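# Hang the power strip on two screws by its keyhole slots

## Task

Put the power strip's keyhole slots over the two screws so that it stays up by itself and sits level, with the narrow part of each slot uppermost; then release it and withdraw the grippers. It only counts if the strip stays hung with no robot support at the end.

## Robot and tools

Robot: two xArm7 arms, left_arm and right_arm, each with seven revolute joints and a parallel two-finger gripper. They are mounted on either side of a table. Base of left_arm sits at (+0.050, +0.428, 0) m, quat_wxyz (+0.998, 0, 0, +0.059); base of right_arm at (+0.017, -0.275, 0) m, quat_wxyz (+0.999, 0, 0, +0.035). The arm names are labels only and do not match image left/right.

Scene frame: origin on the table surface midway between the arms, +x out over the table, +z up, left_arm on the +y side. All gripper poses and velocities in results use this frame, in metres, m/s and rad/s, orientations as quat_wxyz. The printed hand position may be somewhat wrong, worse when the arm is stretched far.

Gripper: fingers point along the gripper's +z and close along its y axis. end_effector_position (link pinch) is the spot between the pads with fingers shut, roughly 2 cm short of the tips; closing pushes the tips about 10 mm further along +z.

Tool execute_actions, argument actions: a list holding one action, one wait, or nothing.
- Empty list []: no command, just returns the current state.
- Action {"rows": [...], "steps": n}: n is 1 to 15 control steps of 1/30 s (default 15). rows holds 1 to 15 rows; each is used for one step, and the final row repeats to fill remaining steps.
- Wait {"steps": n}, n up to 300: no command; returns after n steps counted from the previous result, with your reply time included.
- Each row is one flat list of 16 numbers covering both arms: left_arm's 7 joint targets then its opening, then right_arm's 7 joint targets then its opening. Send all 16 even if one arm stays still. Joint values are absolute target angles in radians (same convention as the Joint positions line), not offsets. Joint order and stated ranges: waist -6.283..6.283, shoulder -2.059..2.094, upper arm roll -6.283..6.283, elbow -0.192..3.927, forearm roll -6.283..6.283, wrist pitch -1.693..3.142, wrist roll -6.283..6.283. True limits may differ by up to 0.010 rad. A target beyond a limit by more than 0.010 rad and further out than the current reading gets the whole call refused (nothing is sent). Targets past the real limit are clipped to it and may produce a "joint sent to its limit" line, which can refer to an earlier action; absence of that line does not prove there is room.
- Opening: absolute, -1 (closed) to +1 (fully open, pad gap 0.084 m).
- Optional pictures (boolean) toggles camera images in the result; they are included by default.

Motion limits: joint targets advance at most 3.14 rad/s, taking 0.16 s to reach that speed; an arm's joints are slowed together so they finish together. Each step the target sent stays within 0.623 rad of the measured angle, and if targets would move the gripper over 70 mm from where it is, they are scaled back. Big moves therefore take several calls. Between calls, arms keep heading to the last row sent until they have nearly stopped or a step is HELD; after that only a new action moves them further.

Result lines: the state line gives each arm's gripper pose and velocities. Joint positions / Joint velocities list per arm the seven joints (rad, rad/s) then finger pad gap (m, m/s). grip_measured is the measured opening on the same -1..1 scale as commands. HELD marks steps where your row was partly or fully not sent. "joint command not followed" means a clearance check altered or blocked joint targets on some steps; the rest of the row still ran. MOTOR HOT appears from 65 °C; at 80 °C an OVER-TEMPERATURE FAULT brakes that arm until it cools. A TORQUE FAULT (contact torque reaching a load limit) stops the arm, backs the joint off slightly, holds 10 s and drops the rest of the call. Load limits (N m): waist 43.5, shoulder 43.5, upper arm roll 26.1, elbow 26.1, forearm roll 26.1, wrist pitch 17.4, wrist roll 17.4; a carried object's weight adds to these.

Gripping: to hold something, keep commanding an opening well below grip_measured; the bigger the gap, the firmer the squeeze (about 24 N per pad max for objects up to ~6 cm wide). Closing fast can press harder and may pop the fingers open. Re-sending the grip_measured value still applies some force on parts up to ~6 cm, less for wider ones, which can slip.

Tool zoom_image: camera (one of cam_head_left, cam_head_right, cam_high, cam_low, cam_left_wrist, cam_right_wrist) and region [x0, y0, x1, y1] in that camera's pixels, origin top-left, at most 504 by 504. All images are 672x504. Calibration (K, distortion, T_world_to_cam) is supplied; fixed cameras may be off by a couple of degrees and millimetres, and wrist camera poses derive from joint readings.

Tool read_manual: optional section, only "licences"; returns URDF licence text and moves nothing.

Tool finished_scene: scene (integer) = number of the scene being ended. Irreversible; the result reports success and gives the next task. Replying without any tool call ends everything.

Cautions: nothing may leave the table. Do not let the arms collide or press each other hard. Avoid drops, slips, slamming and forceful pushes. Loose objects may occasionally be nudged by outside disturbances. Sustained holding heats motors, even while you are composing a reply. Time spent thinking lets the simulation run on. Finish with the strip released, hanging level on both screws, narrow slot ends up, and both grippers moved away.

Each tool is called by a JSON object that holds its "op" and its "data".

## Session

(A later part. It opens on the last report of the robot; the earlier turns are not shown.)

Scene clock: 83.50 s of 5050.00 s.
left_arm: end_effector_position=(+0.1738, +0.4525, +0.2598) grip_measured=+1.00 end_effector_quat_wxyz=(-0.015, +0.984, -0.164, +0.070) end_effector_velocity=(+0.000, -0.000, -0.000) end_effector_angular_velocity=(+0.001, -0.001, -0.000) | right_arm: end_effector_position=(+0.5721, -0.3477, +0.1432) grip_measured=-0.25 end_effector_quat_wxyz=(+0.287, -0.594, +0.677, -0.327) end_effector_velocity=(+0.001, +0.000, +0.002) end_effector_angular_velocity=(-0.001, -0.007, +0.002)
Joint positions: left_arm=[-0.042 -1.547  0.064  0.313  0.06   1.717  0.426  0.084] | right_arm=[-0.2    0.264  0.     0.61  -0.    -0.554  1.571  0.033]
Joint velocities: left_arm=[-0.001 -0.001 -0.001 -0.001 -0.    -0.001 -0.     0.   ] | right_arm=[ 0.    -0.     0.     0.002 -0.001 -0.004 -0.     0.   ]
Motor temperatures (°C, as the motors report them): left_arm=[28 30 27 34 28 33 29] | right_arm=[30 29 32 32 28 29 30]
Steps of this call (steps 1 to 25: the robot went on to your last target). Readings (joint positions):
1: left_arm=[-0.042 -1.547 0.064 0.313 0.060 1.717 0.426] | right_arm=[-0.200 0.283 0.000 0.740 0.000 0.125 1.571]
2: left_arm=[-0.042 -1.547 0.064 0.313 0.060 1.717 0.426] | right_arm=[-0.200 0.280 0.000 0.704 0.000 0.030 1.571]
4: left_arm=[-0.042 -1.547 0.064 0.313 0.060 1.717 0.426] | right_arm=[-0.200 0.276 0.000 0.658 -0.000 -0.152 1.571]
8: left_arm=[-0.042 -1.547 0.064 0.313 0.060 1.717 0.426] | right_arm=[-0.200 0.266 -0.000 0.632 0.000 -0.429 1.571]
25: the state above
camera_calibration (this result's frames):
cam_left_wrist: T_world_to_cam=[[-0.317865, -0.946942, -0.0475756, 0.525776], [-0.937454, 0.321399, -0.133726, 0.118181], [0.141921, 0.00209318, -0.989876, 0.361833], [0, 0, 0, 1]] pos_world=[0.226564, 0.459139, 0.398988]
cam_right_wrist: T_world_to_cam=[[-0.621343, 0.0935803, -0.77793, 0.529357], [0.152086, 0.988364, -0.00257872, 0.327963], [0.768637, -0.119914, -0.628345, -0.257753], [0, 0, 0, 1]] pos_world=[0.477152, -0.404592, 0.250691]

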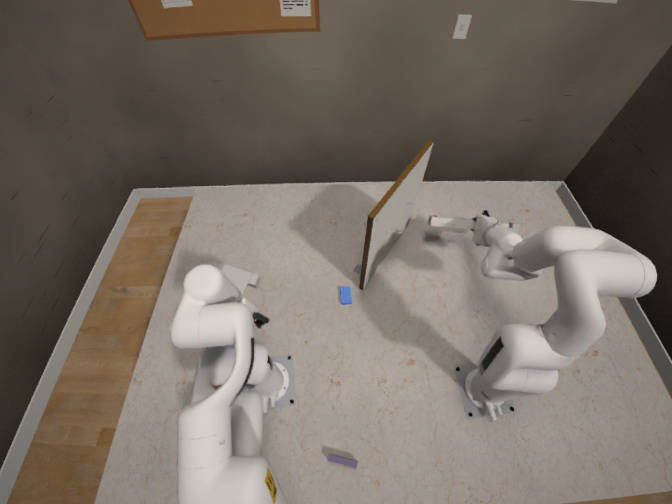

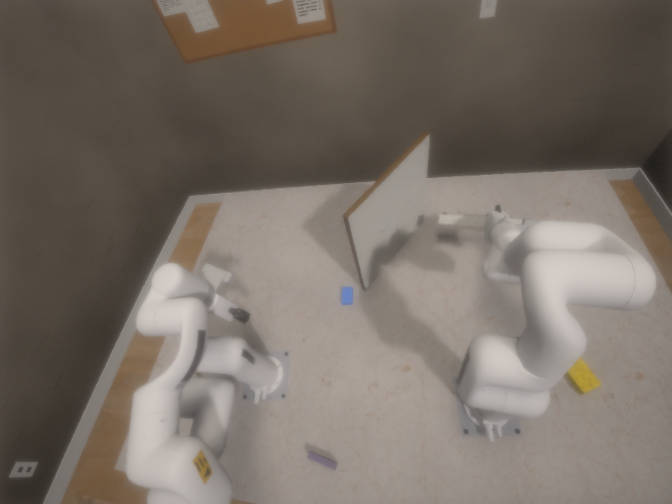

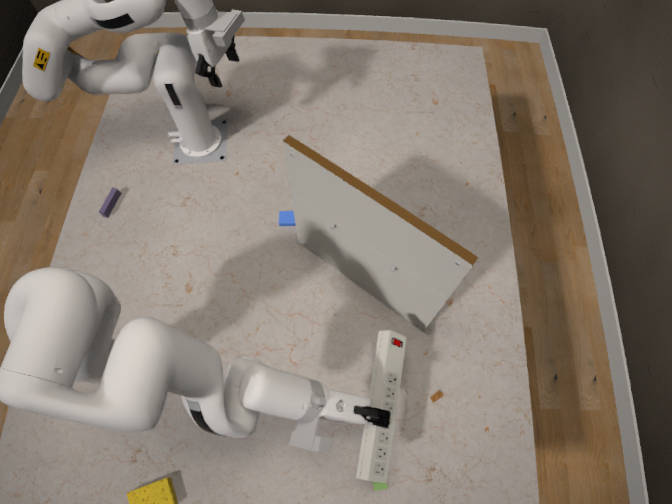

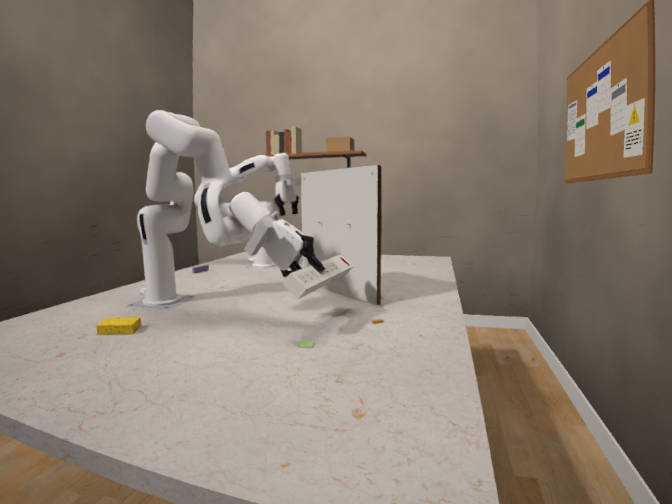

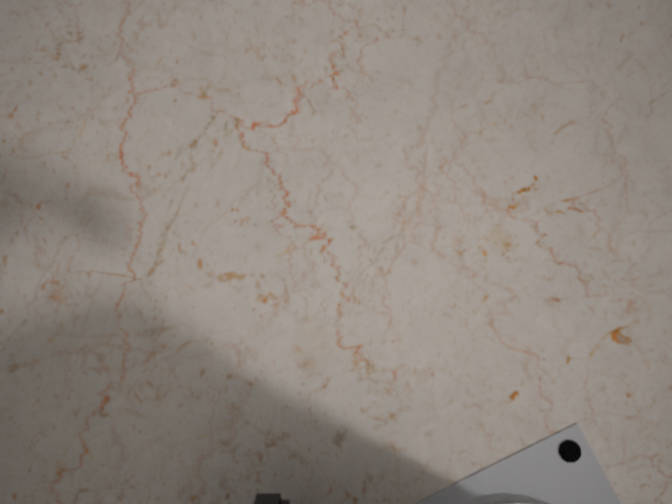

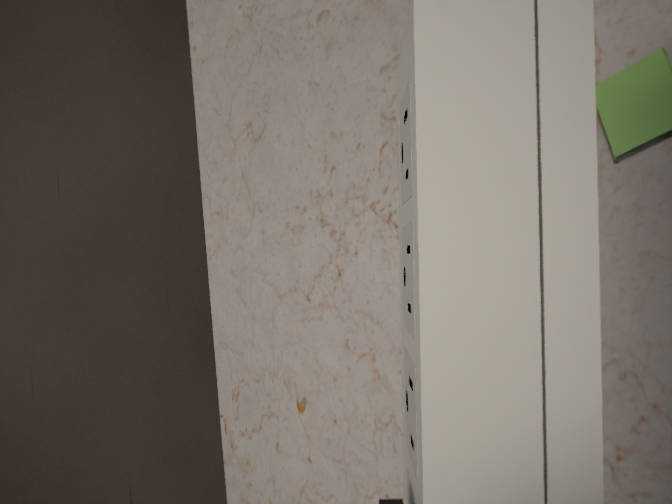

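{"op": "execute_actions", "data": {"actions": [{"rows":[[-0.042,-1.547,0.064,0.313,0.06,1.717,0.426,1,-0.17,0.182,0,0.343,0,-0.739,1.571,-1]],"steps":15}], "pictures": false}}

{"op": "execute_actions", "data": {"actions": [{"rows":[[-0.042,-1.547,0.064,0.313,0.06,1.717,0.426,1,-0.17,0.30,0,0.37,0,-0.83,1.571,-1],[-0.042,-1.547,0.064,0.313,0.06,1.717,0.426,1,-0.17,0.30,0,0.37,0,-0.83,1.571,-1],[-0.042,-1.547,0.064,0.313,0.06,1.717,0.426,1,-0.17,0.30,0,0.37,0,-0.83,1.571,-1],[-0.042,-1.547,0.064,0.313,0.06,1.717,0.426,1,-0.17,0.43,0,0.40,0,-0.93,1.571,-1],[-0.042,-1.547,0.064,0.313,0.06,1.717,0.426,1,-0.17,0.43,0,0.40,0,-0.93,1.571,-1],[-0.042,-1.547,0.064,0.313,0.06,1.717,0.426,1,-0.17,0.43,0,0.40,0,-0.93,1.571,-1],[-0.042,-1.547,0.064,0.313,0.06,1.717,0.426,1,-0.17,0.535,0,0.432,0,-1.003,1.571,-1]],"steps":15}], "pictures": false}}

{"op": "execute_actions", "data": {"actions": [{"steps":15}]}}

Scene clock: 101.03 s of 5050.00 s.
left_arm: end_effector_position=(+0.1738, +0.4525, +0.2598) grip_measured=+1.00 end_effector_quat_wxyz=(-0.015, +0.984, -0.164, +0.070) end_effector_velocity=(+0.000, +0.000, +0.000) end_effector_angular_velocity=(-0.000, -0.002, -0.001) | right_arm: end_effector_position=(+0.4966, -0.3236, +0.1243) grip_measured=-0.25 end_effector_quat_wxyz=(+0.292, -0.603, +0.668, -0.324) end_effector_velocity=(-0.014, +0.004, -0.002) end_effector_angular_velocity=(-0.000, -0.003, +0.006)
Joint positions: left_arm=[-0.042 -1.547  0.064  0.313  0.06   1.717  0.426  0.084] | right_arm=[-0.171  0.183 -0.     0.35   0.    -0.736  1.571  0.033]
Joint velocities: left_arm=[-0.001 -0.001  0.001  0.001  0.    -0.001  0.001  0.   ] | right_arm=[ 0.005 -0.014  0.001 -0.048 -0.001 -0.037  0.     0.   ]
Motor temperatures (°C, as the motors report them): left_arm=[28 30 27 34 28 33 29] | right_arm=[30 29 32 32 28 29 30]
Steps of this call (steps 1 to 30: the robot went on to your last target; steps 31 to 90: nothing new was sent; then 14.03 s passed at rest; steps 91 to 105: all 15 steps of this action). Readings (joint positions):
91: left_arm=[-0.042 -1.547 0.064 0.313 0.060 1.717 0.426] | right_arm=[-0.200 0.264 -0.000 0.610 0.000 -0.555 1.571]
92: left_arm=[-0.042 -1.547 0.064 0.313 0.060 1.717 0.426] | right_arm=[-0.200 0.263 -0.000 0.606 0.000 -0.558 1.571]
94: left_arm=[-0.042 -1.547 0.064 0.313 0.060 1.717 0.426] | right_arm=[-0.195 0.250 -0.001 0.569 0.000 -0.588 1.571]
98: left_arm=[-0.042 -1.547 0.064 0.313 0.060 1.717 0.426] | right_arm=[-0.177 0.203 0.001 0.406 -0.000 -0.691 1.571]
105: the state above

Scene clock: 101.53 s of 5050.00 s.
left_arm: end_effector_position=(+0.1738, +0.4525, +0.2598) grip_measured=+1.00 end_effector_quat_wxyz=(-0.015, +0.984, -0.164, +0.070) end_effector_velocity=(-0.000, +0.000, -0.000) end_effector_angular_velocity=(+0.001, +0.001, -0.001) | right_arm: end_effector_position=(+0.4945, -0.3229, +0.0487) grip_measured=-0.25 end_effector_quat_wxyz=(+0.291, -0.604, +0.668, -0.322) end_effector_velocity=(+0.017, -0.004, -0.001) end_effector_angular_velocity=(-0.009, -0.080, -0.004)
Joint positions: left_arm=[-0.042 -1.547  0.064  0.313  0.06   1.717  0.426  0.084] | right_arm=[-0.17   0.524  0.     0.428  0.    -0.993  1.571  0.033]
Joint velocities: left_arm=[-0.     0.001 -0.    -0.     0.001  0.     0.001  0.   ] | right_arm=[-0.001  0.1   -0.002  0.061 -0.    -0.119  0.    -0.   ]
Motor temperatures (°C, as the motors report them): left_arm=[28 30 27 34 28 33 29] | right_arm=[30 29 32 32 28 29 30]
Steps of this call (steps 1 to 15: all 15 steps of this action). Readings (joint positions):
1: left_arm=[-0.042 -1.547 0.064 0.313 0.060 1.717 0.426] | right_arm=[-0.171 0.183 -0.000 0.348 0.000 -0.737 1.571]
2: left_arm=[-0.042 -1.547 0.064 0.313 0.060 1.717 0.426] | right_arm=[-0.170 0.186 -0.000 0.348 0.000 -0.741 1.571]
4: left_arm=[-0.042 -1.547 0.064 0.313 0.060 1.717 0.426] | right_arm=[-0.170 0.221 -0.000 0.356 0.000 -0.772 1.571]
8: left_arm=[-0.042 -1.547 0.064 0.313 0.060 1.717 0.426] | right_arm=[-0.170 0.372 -0.000 0.388 0.000 -0.883 1.571]
15: the state above

Scene clock: 102.03 s of 5050.00 s.
left_arm: end_effector_position=(+0.1738, +0.4525, +0.2598) grip_measured=+1.00 end_effector_quat_wxyz=(-0.015, +0.984, -0.164, +0.070) end_effector_velocity=(+0.001, -0.000, +0.000) end_effector_angular_velocity=(-0.000, -0.002, -0.000) | right_arm: end_effector_position=(+0.4948, -0.3230, +0.0470) grip_measured=-0.25 end_effector_quat_wxyz=(+0.292, -0.604, +0.668, -0.323) end_effector_velocity=(-0.000, +0.000, -0.001) end_effector_angular_velocity=(+0.001, +0.001, -0.000)
Joint positions: left_arm=[-0.042 -1.547  0.064  0.313  0.06   1.717  0.426  0.084] | right_arm=[-0.17   0.535 -0.     0.432  0.    -1.003  1.571  0.033]
Joint velocities: left_arm=[-0.     0.     0.     0.    -0.    -0.002  0.     0.   ] | right_arm=[-0.     0.002  0.     0.001 -0.    -0.     0.    -0.   ]
Motor temperatures (°C, as the motors report them): left_arm=[28 30 27 34 28 33 29] | right_arm=[30 29 32 32 28 29 30]
Steps of this call (steps 1 to 15: the robot went on to your last target). Readings (joint positions):
1: left_arm=[-0.042 -1.547 0.064 0.313 0.060 1.717 0.426] | right_arm=[-0.170 0.526 -0.000 0.430 0.000 -0.996 1.571]
2: left_arm=[-0.042 -1.547 0.064 0.313 0.060 1.717 0.426] | right_arm=[-0.170 0.528 -0.000 0.431 0.000 -0.999 1.571]
4: left_arm=[-0.042 -1.547 0.064 0.313 0.060 1.717 0.426] | right_arm=[-0.170 0.531 -0.000 0.432 0.000 -1.001 1.571]
8: left_arm=[-0.042 -1.547 0.064 0.313 0.060 1.717 0.426] | right_arm=[-0.170 0.533 -0.000 0.432 0.000 -1.003 1.571]
15: the state above
camera_calibration (this result's frames):
cam_left_wrist: T_world_to_cam=[[-0.317865, -0.946942, -0.0475756, 0.525776], [-0.937454, 0.321399, -0.133726, 0.118181], [0.141921, 0.00209317, -0.989876, 0.361833], [0, 0, 0, 1]] pos_world=[0.226564, 0.459139, 0.398988]
cam_right_wrist: T_world_to_cam=[[-0.623433, 0.0748717, -0.778284, 0.399244], [0.122394, 0.992478, -0.0025648, 0.331071], [0.772238, -0.0968566, -0.627907, -0.250209], [0, 0, 0, 1]] pos_world=[0.401602, -0.382708, 0.154466]

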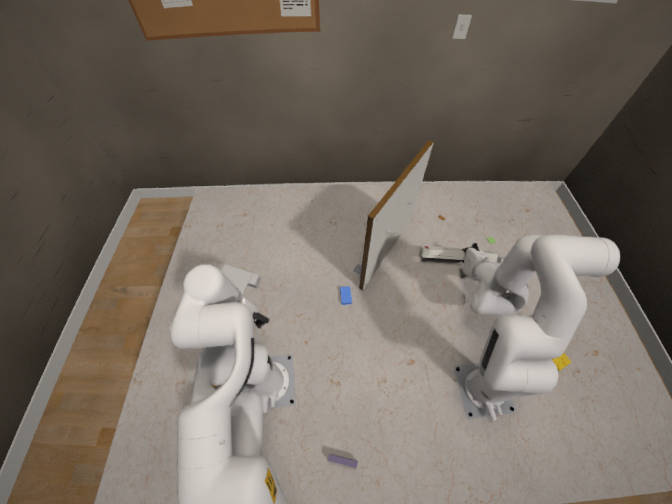

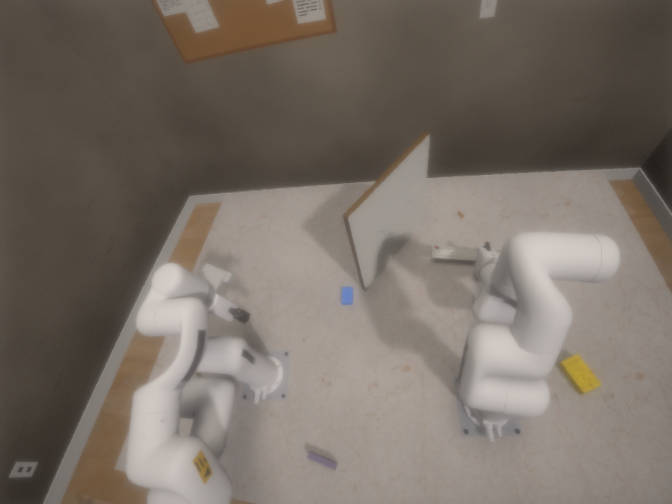

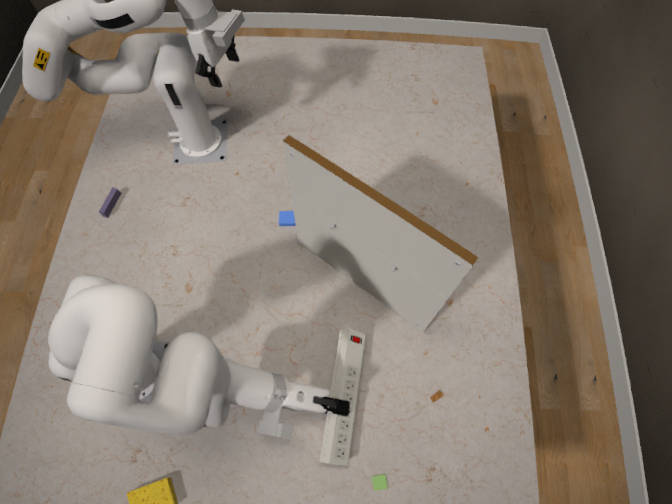

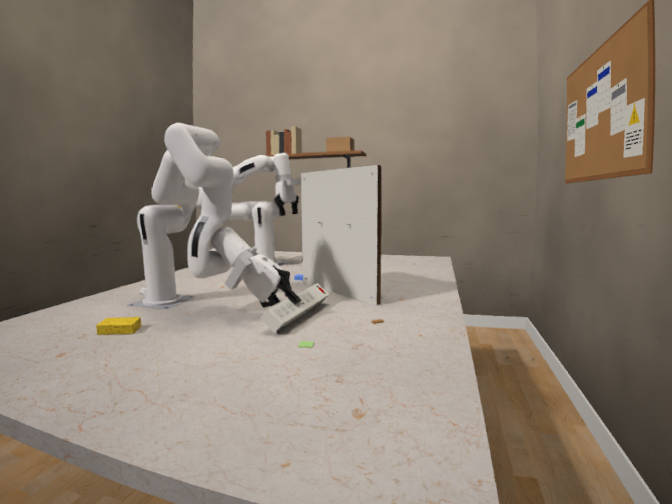

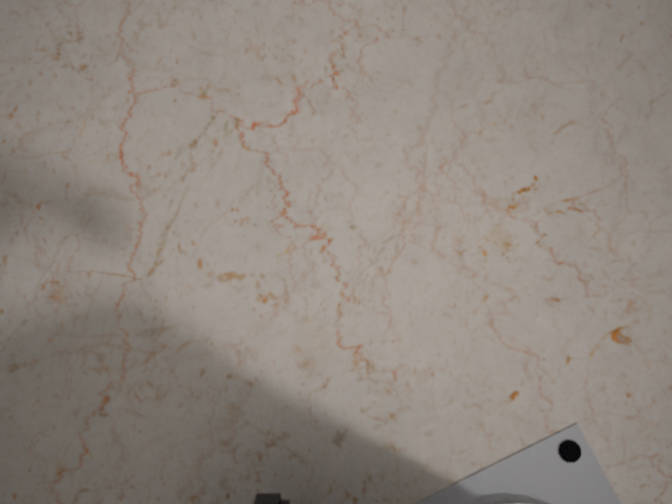

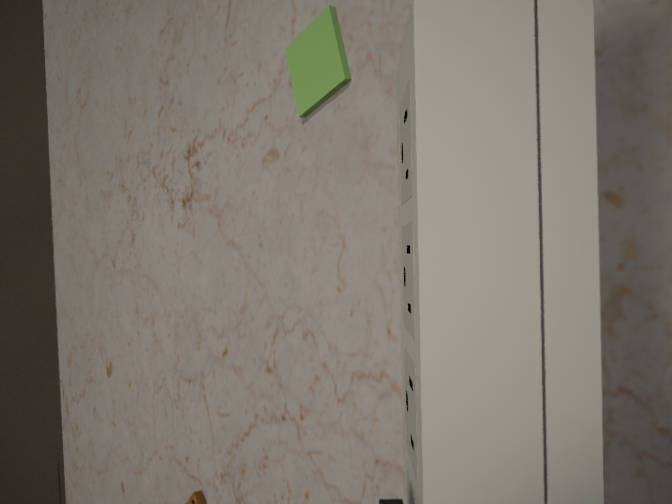

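{"op": "execute_actions", "data": {"actions": [{"rows":[[-0.042,-1.547,0.064,0.313,0.06,1.717,0.426,1,-0.17,0.535,0,0.432,0,-1.003,1.571,-0.3],[-0.042,-1.547,0.064,0.313,0.06,1.717,0.426,1,-0.17,0.535,0,0.432,0,-1.003,1.571,-0.2],[-0.042,-1.547,0.064,0.313,0.06,1.717,0.426,1,-0.17,0.535,0,0.432,0,-1.003,1.571,-0.1],[-0.042,-1.547,0.064,0.313,0.06,1.717,0.426,1,-0.17,0.535,0,0.432,0,-1.003,1.571,0],[-0.042,-1.547,0.064,0.313,0.06,1.717,0.426,1,-0.17,0.535,0,0.432,0,-1.003,1.571,0.1],[-0.042,-1.547,0.064,0.313,0.06,1.717,0.426,1,-0.17,0.535,0,0.432,0,-1.003,1.571,0.2],[-0.042,-1.547,0.064,0.313,0.06,1.717,0.426,1,-0.17,0.50,0,0.39,0,-1.005,1.571,0.2],[-0.042,-1.547,0.064,0.313,0.06,1.717,0.426,1,-0.17,0.50,0,0.39,0,-1.005,1.571,0.2],[-0.042,-1.547,0.064,0.313,0.06,1.717,0.426,1,-0.17,0.46,0,0.35,0,-1.008,1.571,0.2],[-0.042,-1.547,0.064,0.313,0.06,1.717,0.426,1,-0.17,0.46,0,0.35,0,-1.008,1.571,0.2],[-0.042,-1.547,0.064,0.313,0.06,1.717,0.426,1,-0.17,0.4146,0,0.303,0,-1.011,1.571,0.2]],"steps":15}], "pictures": false}}

{"op": "execute_actions", "data": {"actions": [{"steps":15}]}}

Scene clock: 111.43 s of 5050.00 s.
left_arm: end_effector_position=(+0.1738, +0.4525, +0.2598) grip_measured=+1.00 end_effector_quat_wxyz=(-0.015, +0.984, -0.164, +0.070) end_effector_velocity=(+0.000, -0.000, +0.001) end_effector_angular_velocity=(+0.001, -0.001, -0.001) | right_arm: end_effector_position=(+0.4687, -0.3204, +0.0655) grip_measured=+0.19 end_effector_quat_wxyz=(+0.292, -0.604, +0.668, -0.323) end_effector_velocity=(-0.056, +0.006, +0.047) end_effector_angular_velocity=(-0.002, -0.021, +0.001)
Joint positions: left_arm=[-0.042 -1.547  0.064  0.313  0.06   1.717  0.426  0.084] | right_arm=[-0.17   0.433 -0.     0.323  0.    -1.011  1.571  0.052]
Joint velocities: left_arm=[-0.001  0.    -0.001  0.001  0.     0.     0.    -0.   ] | right_arm=[-0.    -0.244 -0.001 -0.24  -0.001 -0.017 -0.    -0.   ]
Motor temperatures (°C, as the motors report them): left_arm=[28 30 27 34 28 33 29] | right_arm=[30 29 32 32 28 29 30]
Steps of this call (steps 1 to 15: the robot went on to your last target; steps 16 to 90: nothing new was sent; then 5.90 s passed at rest; steps 91 to 105: all 15 steps of this action). Readings (joint positions):
91: left_arm=[-0.042 -1.547 0.064 0.313 0.060 1.717 0.426] | right_arm=[-0.170 0.535 -0.000 0.432 0.000 -1.003 1.571]
92: left_arm=[-0.042 -1.547 0.064 0.313 0.060 1.717 0.426] | right_arm=[-0.170 0.535 -0.000 0.432 -0.000 -1.003 1.571]
94: left_arm=[-0.042 -1.547 0.064 0.313 0.060 1.717 0.426] | right_arm=[-0.170 0.535 0.000 0.432 -0.000 -1.004 1.571]
98: left_arm=[-0.042 -1.547 0.064 0.313 0.060 1.717 0.426] | right_arm=[-0.170 0.531 0.000 0.430 -0.000 -1.004 1.571]
105: the state above

Scene clock: 111.93 s of 5050.00 s.
left_arm: end_effector_position=(+0.1738, +0.4525, +0.2598) grip_measured=+1.00 end_effector_quat_wxyz=(-0.015, +0.984, -0.164, +0.070) end_effector_velocity=(+0.000, -0.000, -0.000) end_effector_angular_velocity=(+0.002, +0.000, -0.001) | right_arm: end_effector_position=(+0.4635, -0.3198, +0.0681) grip_measured=+0.19 end_effector_quat_wxyz=(+0.292, -0.604, +0.668, -0.322) end_effector_velocity=(-0.001, +0.001, +0.000) end_effector_angular_velocity=(+0.000, -0.000, +0.002)
Joint positions: left_arm=[-0.042 -1.547  0.064  0.313  0.06   1.717  0.426  0.084] | right_arm=[-0.17   0.415  0.     0.303 -0.    -1.011  1.571  0.052]
Joint velocities: left_arm=[-0.001  0.    -0.002 -0.    -0.    -0.001  0.    -0.   ] | right_arm=[-0.    -0.002  0.001 -0.003 -0.002 -0.001  0.    -0.   ]
Motor temperatures (°C, as the motors report them): left_arm=[28 30 27 34 28 33 29] | right_arm=[30 29 32 32 28 29 30]
Steps of this call (steps 1 to 15: the robot went on to your last target). Readings (joint positions):
1: left_arm=[-0.042 -1.547 0.064 0.313 0.060 1.717 0.426] | right_arm=[-0.170 0.426 -0.000 0.317 0.000 -1.011 1.571]
2: left_arm=[-0.042 -1.547 0.064 0.313 0.060 1.717 0.426] | right_arm=[-0.170 0.423 -0.000 0.312 0.000 -1.011 1.571]
4: left_arm=[-0.042 -1.547 0.064 0.313 0.060 1.717 0.426] | right_arm=[-0.170 0.419 -0.000 0.308 0.000 -1.011 1.571]
8: left_arm=[-0.042 -1.547 0.064 0.313 0.060 1.717 0.426] | right_arm=[-0.170 0.416 0.000 0.305 -0.000 -1.011 1.571]
15: the state above
camera_calibration (this result's frames):
cam_left_wrist: T_world_to_cam=[[-0.317865, -0.946942, -0.0475756, 0.525776], [-0.937454, 0.321399, -0.133726, 0.118181], [0.141921, 0.00209318, -0.989876, 0.361833], [0, 0, 0, 1]] pos_world=[0.226564, 0.459139, 0.398988]
cam_right_wrist: T_world_to_cam=[[-0.624148, 0.0749375, -0.777704, 0.39613], [0.122374, 0.992481, -0.00257868, 0.331817], [0.771663, -0.0967802, -0.628626, -0.212132], [0, 0, 0, 1]] pos_world=[0.370332, -0.379537, 0.175576]

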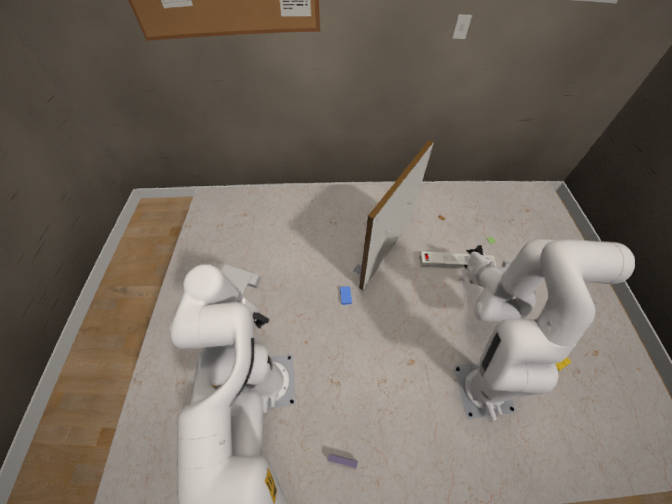

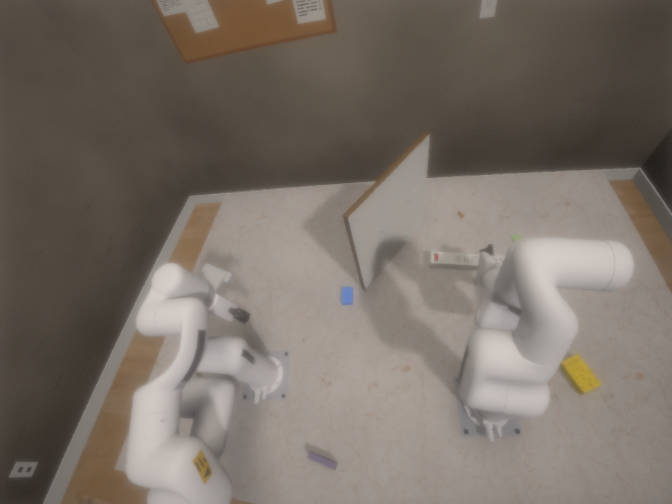

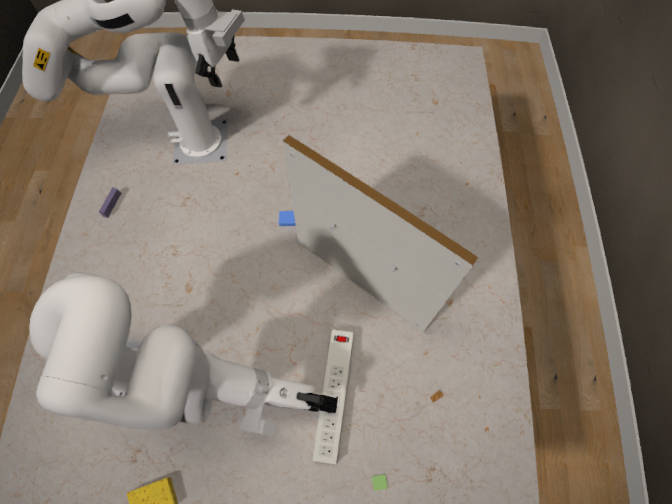

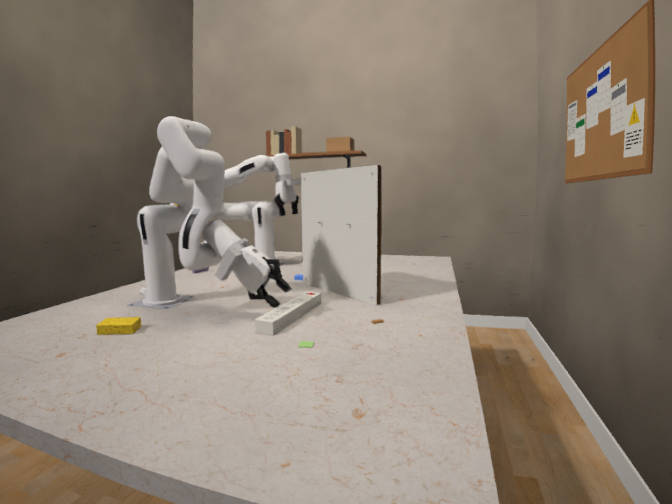

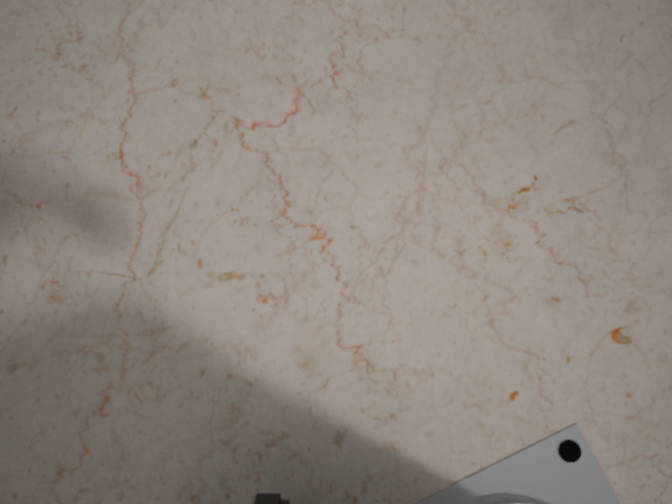

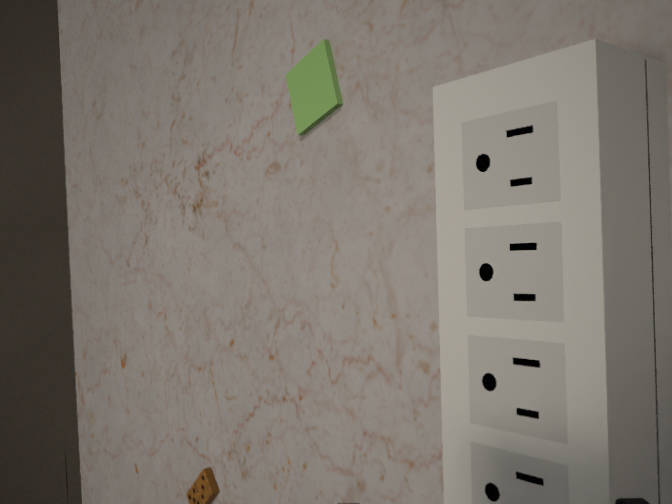

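{"op": "execute_actions", "data": {"actions": [{"rows":[[-0.042,-1.547,0.064,0.313,0.06,1.717,0.426,1,-0.17,-0.2,0,0.4,0,-0.6,1.571,1]],"steps":15}], "pictures": false}}

{"op": "execute_actions", "data": {"actions": [{"steps":10}], "pictures": false}}

{"op": "execute_actions", "data": {"actions": [{"rows":[[-0.042,-1.547,0.064,0.313,0.06,1.717,0.426,1,-0.176,-0.2,0,0.7,0,0.85,1.561,1]],"steps":15}], "pictures": false}}

{"op": "execute_actions", "data": {"actions": [{"steps":15}], "pictures": false}}

{"op": "execute_actions", "data": {"actions": [{"rows":[[-0.042,-1.547,0.064,0.313,0.06,1.717,0.426,1,-0.176,0.1215,0,0.965,0,0.843,1.561,1]],"steps":15}], "pictures": false}}

{"op": "execute_actions", "data": {"actions": [{"steps":15}]}}

Scene clock: 144.57 s of 5050.00 s.
left_arm: end_effector_position=(+0.1738, +0.4525, +0.2598) grip_measured=+1.00 end_effector_quat_wxyz=(-0.015, +0.984, -0.164, +0.070) end_effector_velocity=(-0.000, +0.000, -0.000) end_effector_angular_velocity=(+0.001, +0.001, -0.000) | right_arm: end_effector_position=(+0.5229, -0.3258, +0.2354) grip_measured=+1.00 end_effector_quat_wxyz=(+0.356, -0.568, +0.629, -0.393) end_effector_velocity=(+0.058, -0.007, +0.435) end_effector_angular_velocity=(-0.052, -0.517, -0.002)
Joint positions: left_arm=[-0.042 -1.547  0.064  0.313  0.06   1.717  0.426  0.084] | right_arm=[-0.17  -0.03  -0.     0.374  0.    -0.714  1.571  0.084]
Joint velocities: left_arm=[-0.    -0.    -0.    -0.001  0.     0.    -0.     0.   ] | right_arm=[-0.    -1.066 -0.001  0.166  0.001  0.712 -0.     0.   ]
Motor temperatures (°C, as the motors report them): left_arm=[28 30 27 34 28 33 29] | right_arm=[30 29 32 31 28 29 30]
Steps of this call (steps 1 to 15: the robot went on to your last target; steps 16 to 90: nothing new was sent; then 29.13 s passed at rest; steps 91 to 105: all 15 steps of this action). Readings (joint positions):
91: left_arm=[-0.042 -1.547 0.064 0.313 0.060 1.717 0.426] | right_arm=[-0.170 0.414 0.000 0.303 0.000 -1.011 1.571]
92: left_arm=[-0.042 -1.547 0.064 0.313 0.060 1.717 0.426] | right_arm=[-0.170 0.411 0.000 0.303 0.000 -1.008 1.571]
94: left_arm=[-0.042 -1.547 0.064 0.313 0.060 1.717 0.426] | right_arm=[-0.170 0.374 0.000 0.307 -0.000 -0.978 1.571]
98: left_arm=[-0.042 -1.547 0.064 0.313 0.060 1.717 0.426] | right_arm=[-0.170 0.222 -0.000 0.334 0.000 -0.882 1.571]
105: the state above

Scene clock: 144.90 s of 5050.00 s.
left_arm: end_effector_position=(+0.1738, +0.4525, +0.2598) grip_measured=+1.00 end_effector_quat_wxyz=(-0.015, +0.984, -0.164, +0.070) end_effector_velocity=(+0.000, -0.000, +0.000) end_effector_angular_velocity=(+0.001, -0.001, -0.000) | right_arm: end_effector_position=(+0.5262, -0.3261, +0.3019) grip_measured=+1.00 end_effector_quat_wxyz=(+0.377, -0.554, +0.613, -0.417) end_effector_velocity=(-0.001, +0.001, +0.014) end_effector_angular_velocity=(-0.002, -0.008, +0.002)
Joint positions: left_arm=[-0.042 -1.547  0.064  0.313  0.06   1.717  0.426  0.084] | right_arm=[-0.17  -0.194  0.     0.398 -0.    -0.603  1.571  0.084]
Joint velocities: left_arm=[-0.001 -0.    -0.001 -0.     0.    -0.001 -0.     0.   ] | right_arm=[-0.    -0.043  0.001  0.005 -0.001  0.04  -0.    -0.   ]
Motor temperatures (°C, as the motors report them): left_arm=[28 30 27 34 28 33 29] | right_arm=[30 29 32 31 28 29 30]
Steps of this call (steps 1 to 10: the robot went on to your last target). Readings (joint positions):
1: left_arm=[-0.042 -1.547 0.064 0.313 0.060 1.717 0.426] | right_arm=[-0.170 -0.066 -0.000 0.379 0.000 -0.690 1.571]
2: left_arm=[-0.042 -1.547 0.064 0.313 0.060 1.717 0.426] | right_arm=[-0.170 -0.101 -0.000 0.385 -0.000 -0.667 1.571]
4: left_arm=[-0.042 -1.547 0.064 0.313 0.060 1.717 0.426] | right_arm=[-0.170 -0.156 -0.000 0.395 -0.000 -0.633 1.571]
8: left_arm=[-0.042 -1.547 0.064 0.313 0.060 1.717 0.426] | right_arm=[-0.170 -0.190 -0.000 0.398 -0.000 -0.607 1.571]
10: the state above

Scene clock: 145.40 s of 5050.00 s.
left_arm: end_effector_position=(+0.1738, +0.4525, +0.2598) grip_measured=+1.00 end_effector_quat_wxyz=(-0.015, +0.984, -0.164, +0.070) end_effector_velocity=(+0.000, +0.000, +0.000) end_effector_angular_velocity=(-0.001, -0.002, +0.001) | right_arm: end_effector_position=(+0.5144, -0.3277, +0.2280) grip_measured=+1.00 end_effector_quat_wxyz=(+0.179, -0.647, +0.713, -0.201) end_effector_velocity=(-0.336, +0.035, -0.370) end_effector_angular_velocity=(+0.209, +2.003, +0.004)
Joint positions: left_arm=[-0.042 -1.547  0.064  0.313  0.06   1.717  0.426  0.084] | right_arm=[-0.175 -0.2   -0.     0.672  0.     0.328  1.562  0.084]
Joint velocities: left_arm=[ 0.001  0.     0.001  0.001  0.    -0.001 -0.     0.   ] | right_arm=[-0.003  0.014  0.002  0.089 -0.002  2.089 -0.004  0.   ]
Motor temperatures (°C, as the motors report them): left_arm=[28 30 27 34 28 33 29] | right_arm=[30 29 32 31 28 29 30]
Steps of this call (steps 1 to 15: all 15 steps of this action). Readings (joint positions):
1: left_arm=[-0.042 -1.547 0.064 0.313 0.060 1.717 0.426] | right_arm=[-0.170 -0.195 0.000 0.398 -0.000 -0.602 1.571]
2: left_arm=[-0.042 -1.547 0.064 0.313 0.060 1.717 0.426] | right_arm=[-0.170 -0.196 0.000 0.400 -0.000 -0.597 1.571]
4: left_arm=[-0.042 -1.547 0.064 0.313 0.060 1.717 0.426] | right_arm=[-0.170 -0.197 0.000 0.419 -0.000 -0.553 1.570]
8: left_arm=[-0.042 -1.547 0.064 0.313 0.060 1.717 0.426] | right_arm=[-0.173 -0.199 0.000 0.542 -0.000 -0.285 1.566]
15: the state above

Scene clock: 145.90 s of 5050.00 s.
left_arm: end_effector_position=(+0.1738, +0.4525, +0.2598) grip_measured=+1.00 end_effector_quat_wxyz=(-0.015, +0.984, -0.164, +0.070) end_effector_velocity=(-0.000, +0.000, -0.000) end_effector_angular_velocity=(-0.000, +0.001, +0.001) | right_arm: end_effector_position=(+0.4138, -0.3172, +0.1656) grip_measured=+1.00 end_effector_quat_wxyz=(+0.019, -0.672, +0.740, -0.021) end_effector_velocity=(-0.013, +0.001, -0.004) end_effector_angular_velocity=(+0.006, +0.053, -0.001)
Joint positions: left_arm=[-0.042 -1.547  0.064  0.313  0.06   1.717  0.426  0.084] | right_arm=[-0.176 -0.2    0.     0.7    0.     0.844  1.561  0.084]
Joint velocities: left_arm=[ 0.001  0.    -0.    -0.001 -0.     0.    -0.    -0.   ] | right_arm=[-0.    -0.    -0.     0.001  0.001  0.054  0.     0.   ]
Motor temperatures (°C, as the motors report them): left_arm=[28 30 27 34 28 33 29] | right_arm=[30 29 32 31 28 29 30]
Steps of this call (steps 1 to 15: the robot went on to your last target). Readings (joint positions):
1: left_arm=[-0.042 -1.547 0.064 0.313 0.060 1.717 0.426] | right_arm=[-0.176 -0.200 -0.000 0.675 0.000 0.396 1.562]
2: left_arm=[-0.042 -1.547 0.064 0.313 0.060 1.717 0.426] | right_arm=[-0.176 -0.199 -0.000 0.677 0.000 0.463 1.562]
4: left_arm=[-0.042 -1.547 0.064 0.313 0.060 1.717 0.426] | right_arm=[-0.176 -0.199 0.000 0.683 0.000 0.594 1.562]
8: left_arm=[-0.042 -1.547 0.064 0.313 0.060 1.717 0.426] | right_arm=[-0.176 -0.199 0.000 0.694 -0.000 0.786 1.561]
15: the state above

Scene clock: 146.40 s of 5050.00 s.
left_arm: end_effector_position=(+0.1738, +0.4525, +0.2598) grip_measured=+1.00 end_effector_quat_wxyz=(-0.015, +0.984, -0.164, +0.070) end_effector_velocity=(+0.000, +0.000, +0.000) end_effector_angular_velocity=(-0.001, -0.001, -0.001) | right_arm: end_effector_position=(+0.4835, -0.3247, +0.1313) grip_measured=+1.00 end_effector_quat_wxyz=(+0.001, -0.672, +0.741, -0.001) end_effector_velocity=(+0.023, -0.004, +0.004) end_effector_angular_velocity=(-0.002, -0.024, -0.003)
Joint positions: left_arm=[-0.042 -1.547  0.064  0.313  0.06   1.717  0.426  0.084] | right_arm=[-0.176  0.114 -0.     0.959 -0.     0.843  1.561  0.084]
Joint velocities: left_arm=[-0.     0.     0.001  0.     0.    -0.     0.     0.   ] | right_arm=[-0.001  0.047 -0.001  0.069  0.001 -0.002  0.     0.   ]
Motor temperatures (°C, as the motors report them): left_arm=[28 30 27 34 28 33 29] | right_arm=[30 29 32 31 28 29 30]
Steps of this call (steps 1 to 15: all 15 steps of this action). Readings (joint positions):
1: left_arm=[-0.042 -1.547 0.064 0.313 0.060 1.717 0.426] | right_arm=[-0.176 -0.200 0.000 0.700 0.000 0.846 1.561]
2: left_arm=[-0.042 -1.547 0.064 0.313 0.060 1.717 0.426] | right_arm=[-0.176 -0.197 -0.000 0.703 0.000 0.847 1.561]
4: left_arm=[-0.042 -1.547 0.064 0.313 0.060 1.717 0.426] | right_arm=[-0.176 -0.158 -0.000 0.737 0.000 0.848 1.561]
8: left_arm=[-0.042 -1.547 0.064 0.313 0.060 1.717 0.426] | right_arm=[-0.176 0.030 0.000 0.890 0.000 0.844 1.561]
15: the state above

Scene clock: 146.90 s of 5050.00 s.
left_arm: end_effector_position=(+0.1738, +0.4525, +0.2598) grip_measured=+1.00 end_effector_quat_wxyz=(-0.015, +0.984, -0.164, +0.070) end_effector_velocity=(-0.000, -0.000, -0.000) end_effector_angular_velocity=(-0.000, +0.001, -0.000) | right_arm: end_effector_position=(+0.4850, -0.3248, +0.1303) grip_measured=+1.00 end_effector_quat_wxyz=(+0.000, -0.672, +0.741, -0.000) end_effector_velocity=(-0.001, +0.000, -0.001) end_effector_angular_velocity=(+0.000, +0.002, +0.001)
Joint positions: left_arm=[-0.042 -1.547  0.064  0.313  0.06   1.717  0.426  0.084] | right_arm=[-0.176  0.121 -0.     0.965  0.     0.843  1.561  0.084]
Joint velocities: left_arm=[ 0.     0.    -0.    -0.    -0.     0.     0.001  0.   ] | right_arm=[ 0.     0.001  0.    -0.001 -0.     0.001 -0.     0.   ]
Motor temperatures (°C, as the motors report them): left_arm=[28 30 27 34 28 33 29] | right_arm=[30 29 32 31 28 29 30]
Steps of this call (steps 1 to 15: the robot went on to your last target). Readings (joint positions):
1: left_arm=[-0.042 -1.547 0.064 0.313 0.060 1.717 0.426] | right_arm=[-0.176 0.116 -0.000 0.961 0.000 0.843 1.561]
2: left_arm=[-0.042 -1.547 0.064 0.313 0.060 1.717 0.426] | right_arm=[-0.176 0.117 -0.000 0.962 0.000 0.843 1.561]
4: left_arm=[-0.042 -1.547 0.064 0.313 0.060 1.717 0.426] | right_arm=[-0.176 0.119 -0.000 0.963 0.000 0.843 1.561]
8: left_arm=[-0.042 -1.547 0.064 0.313 0.060 1.717 0.426] | right_arm=[-0.176 0.120 -0.000 0.964 -0.000 0.843 1.561]
15: the state above
All arms were judged still, so your last target was given up. Only a new action makes them travel on or press farther. Fingers that are still opening or closing keep moving.
camera_calibration (this result's frames):
cam_left_wrist: T_world_to_cam=[[-0.317865, -0.946942, -0.0475757, 0.525776], [-0.937454, 0.321399, -0.133726, 0.118181], [0.141921, 0.00209321, -0.989876, 0.361833], [0, 0, 0, 1]] pos_world=[0.226564, 0.459139, 0.398988]
cam_right_wrist: T_world_to_cam=[[-0.994085, 0.108336, 0.00767696, 0.546256], [0.108177, 0.993955, -0.0187203, 0.343797], [-0.00965863, -0.0177791, -0.999795, 0.262866], [0, 0, 0, 1]] pos_world=[0.508372, -0.396224, 0.265055]

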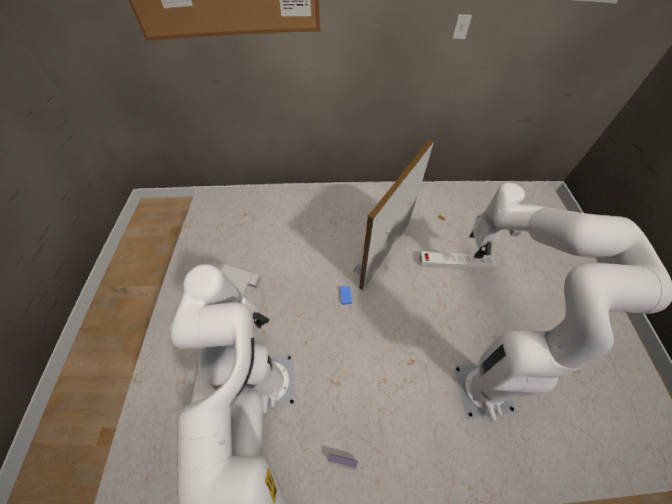

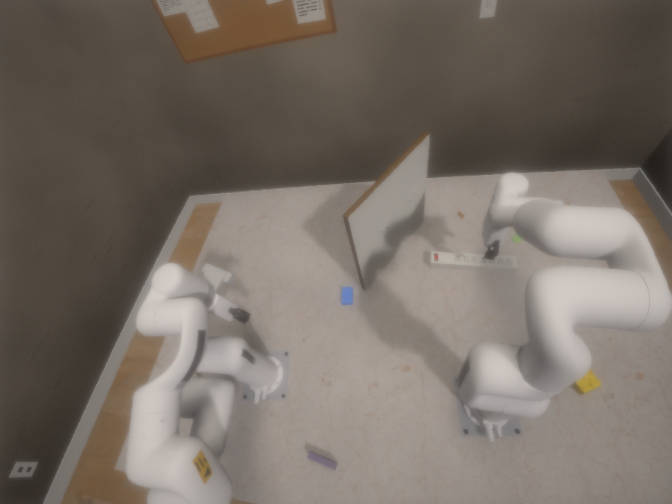

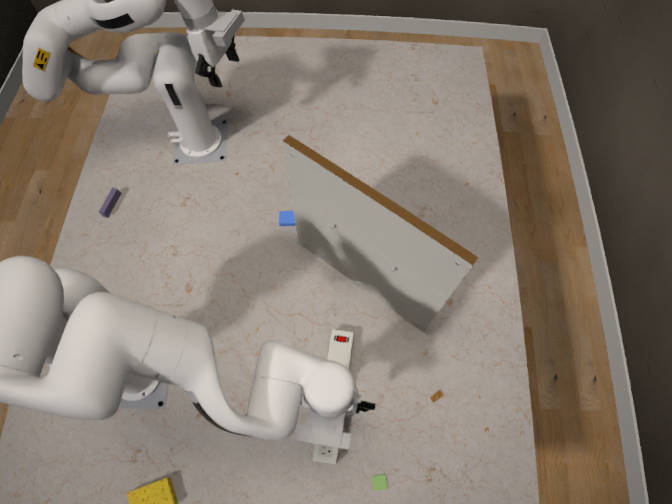

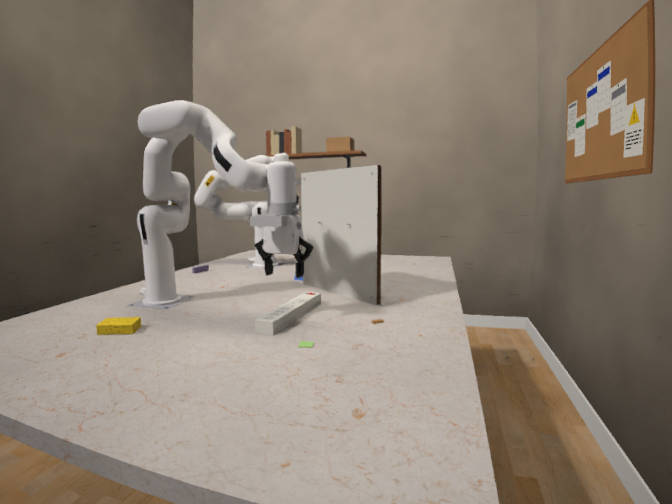

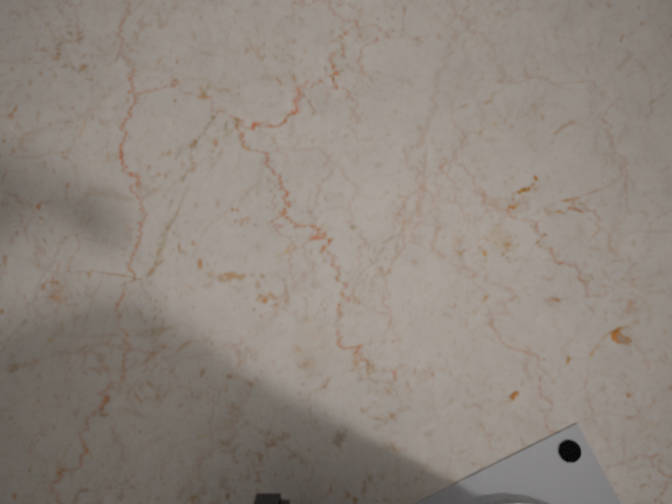

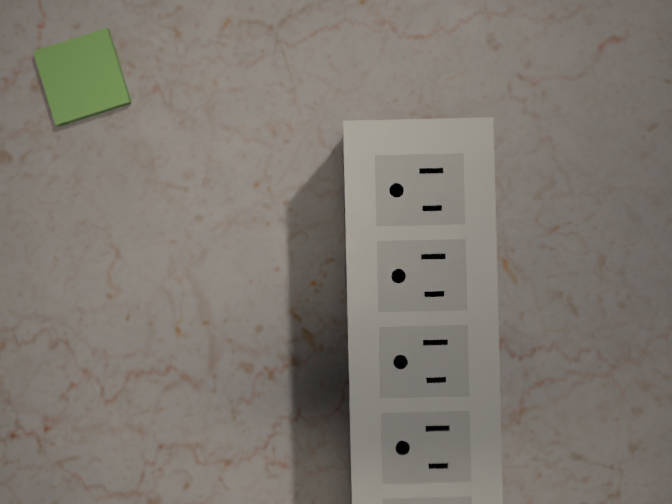

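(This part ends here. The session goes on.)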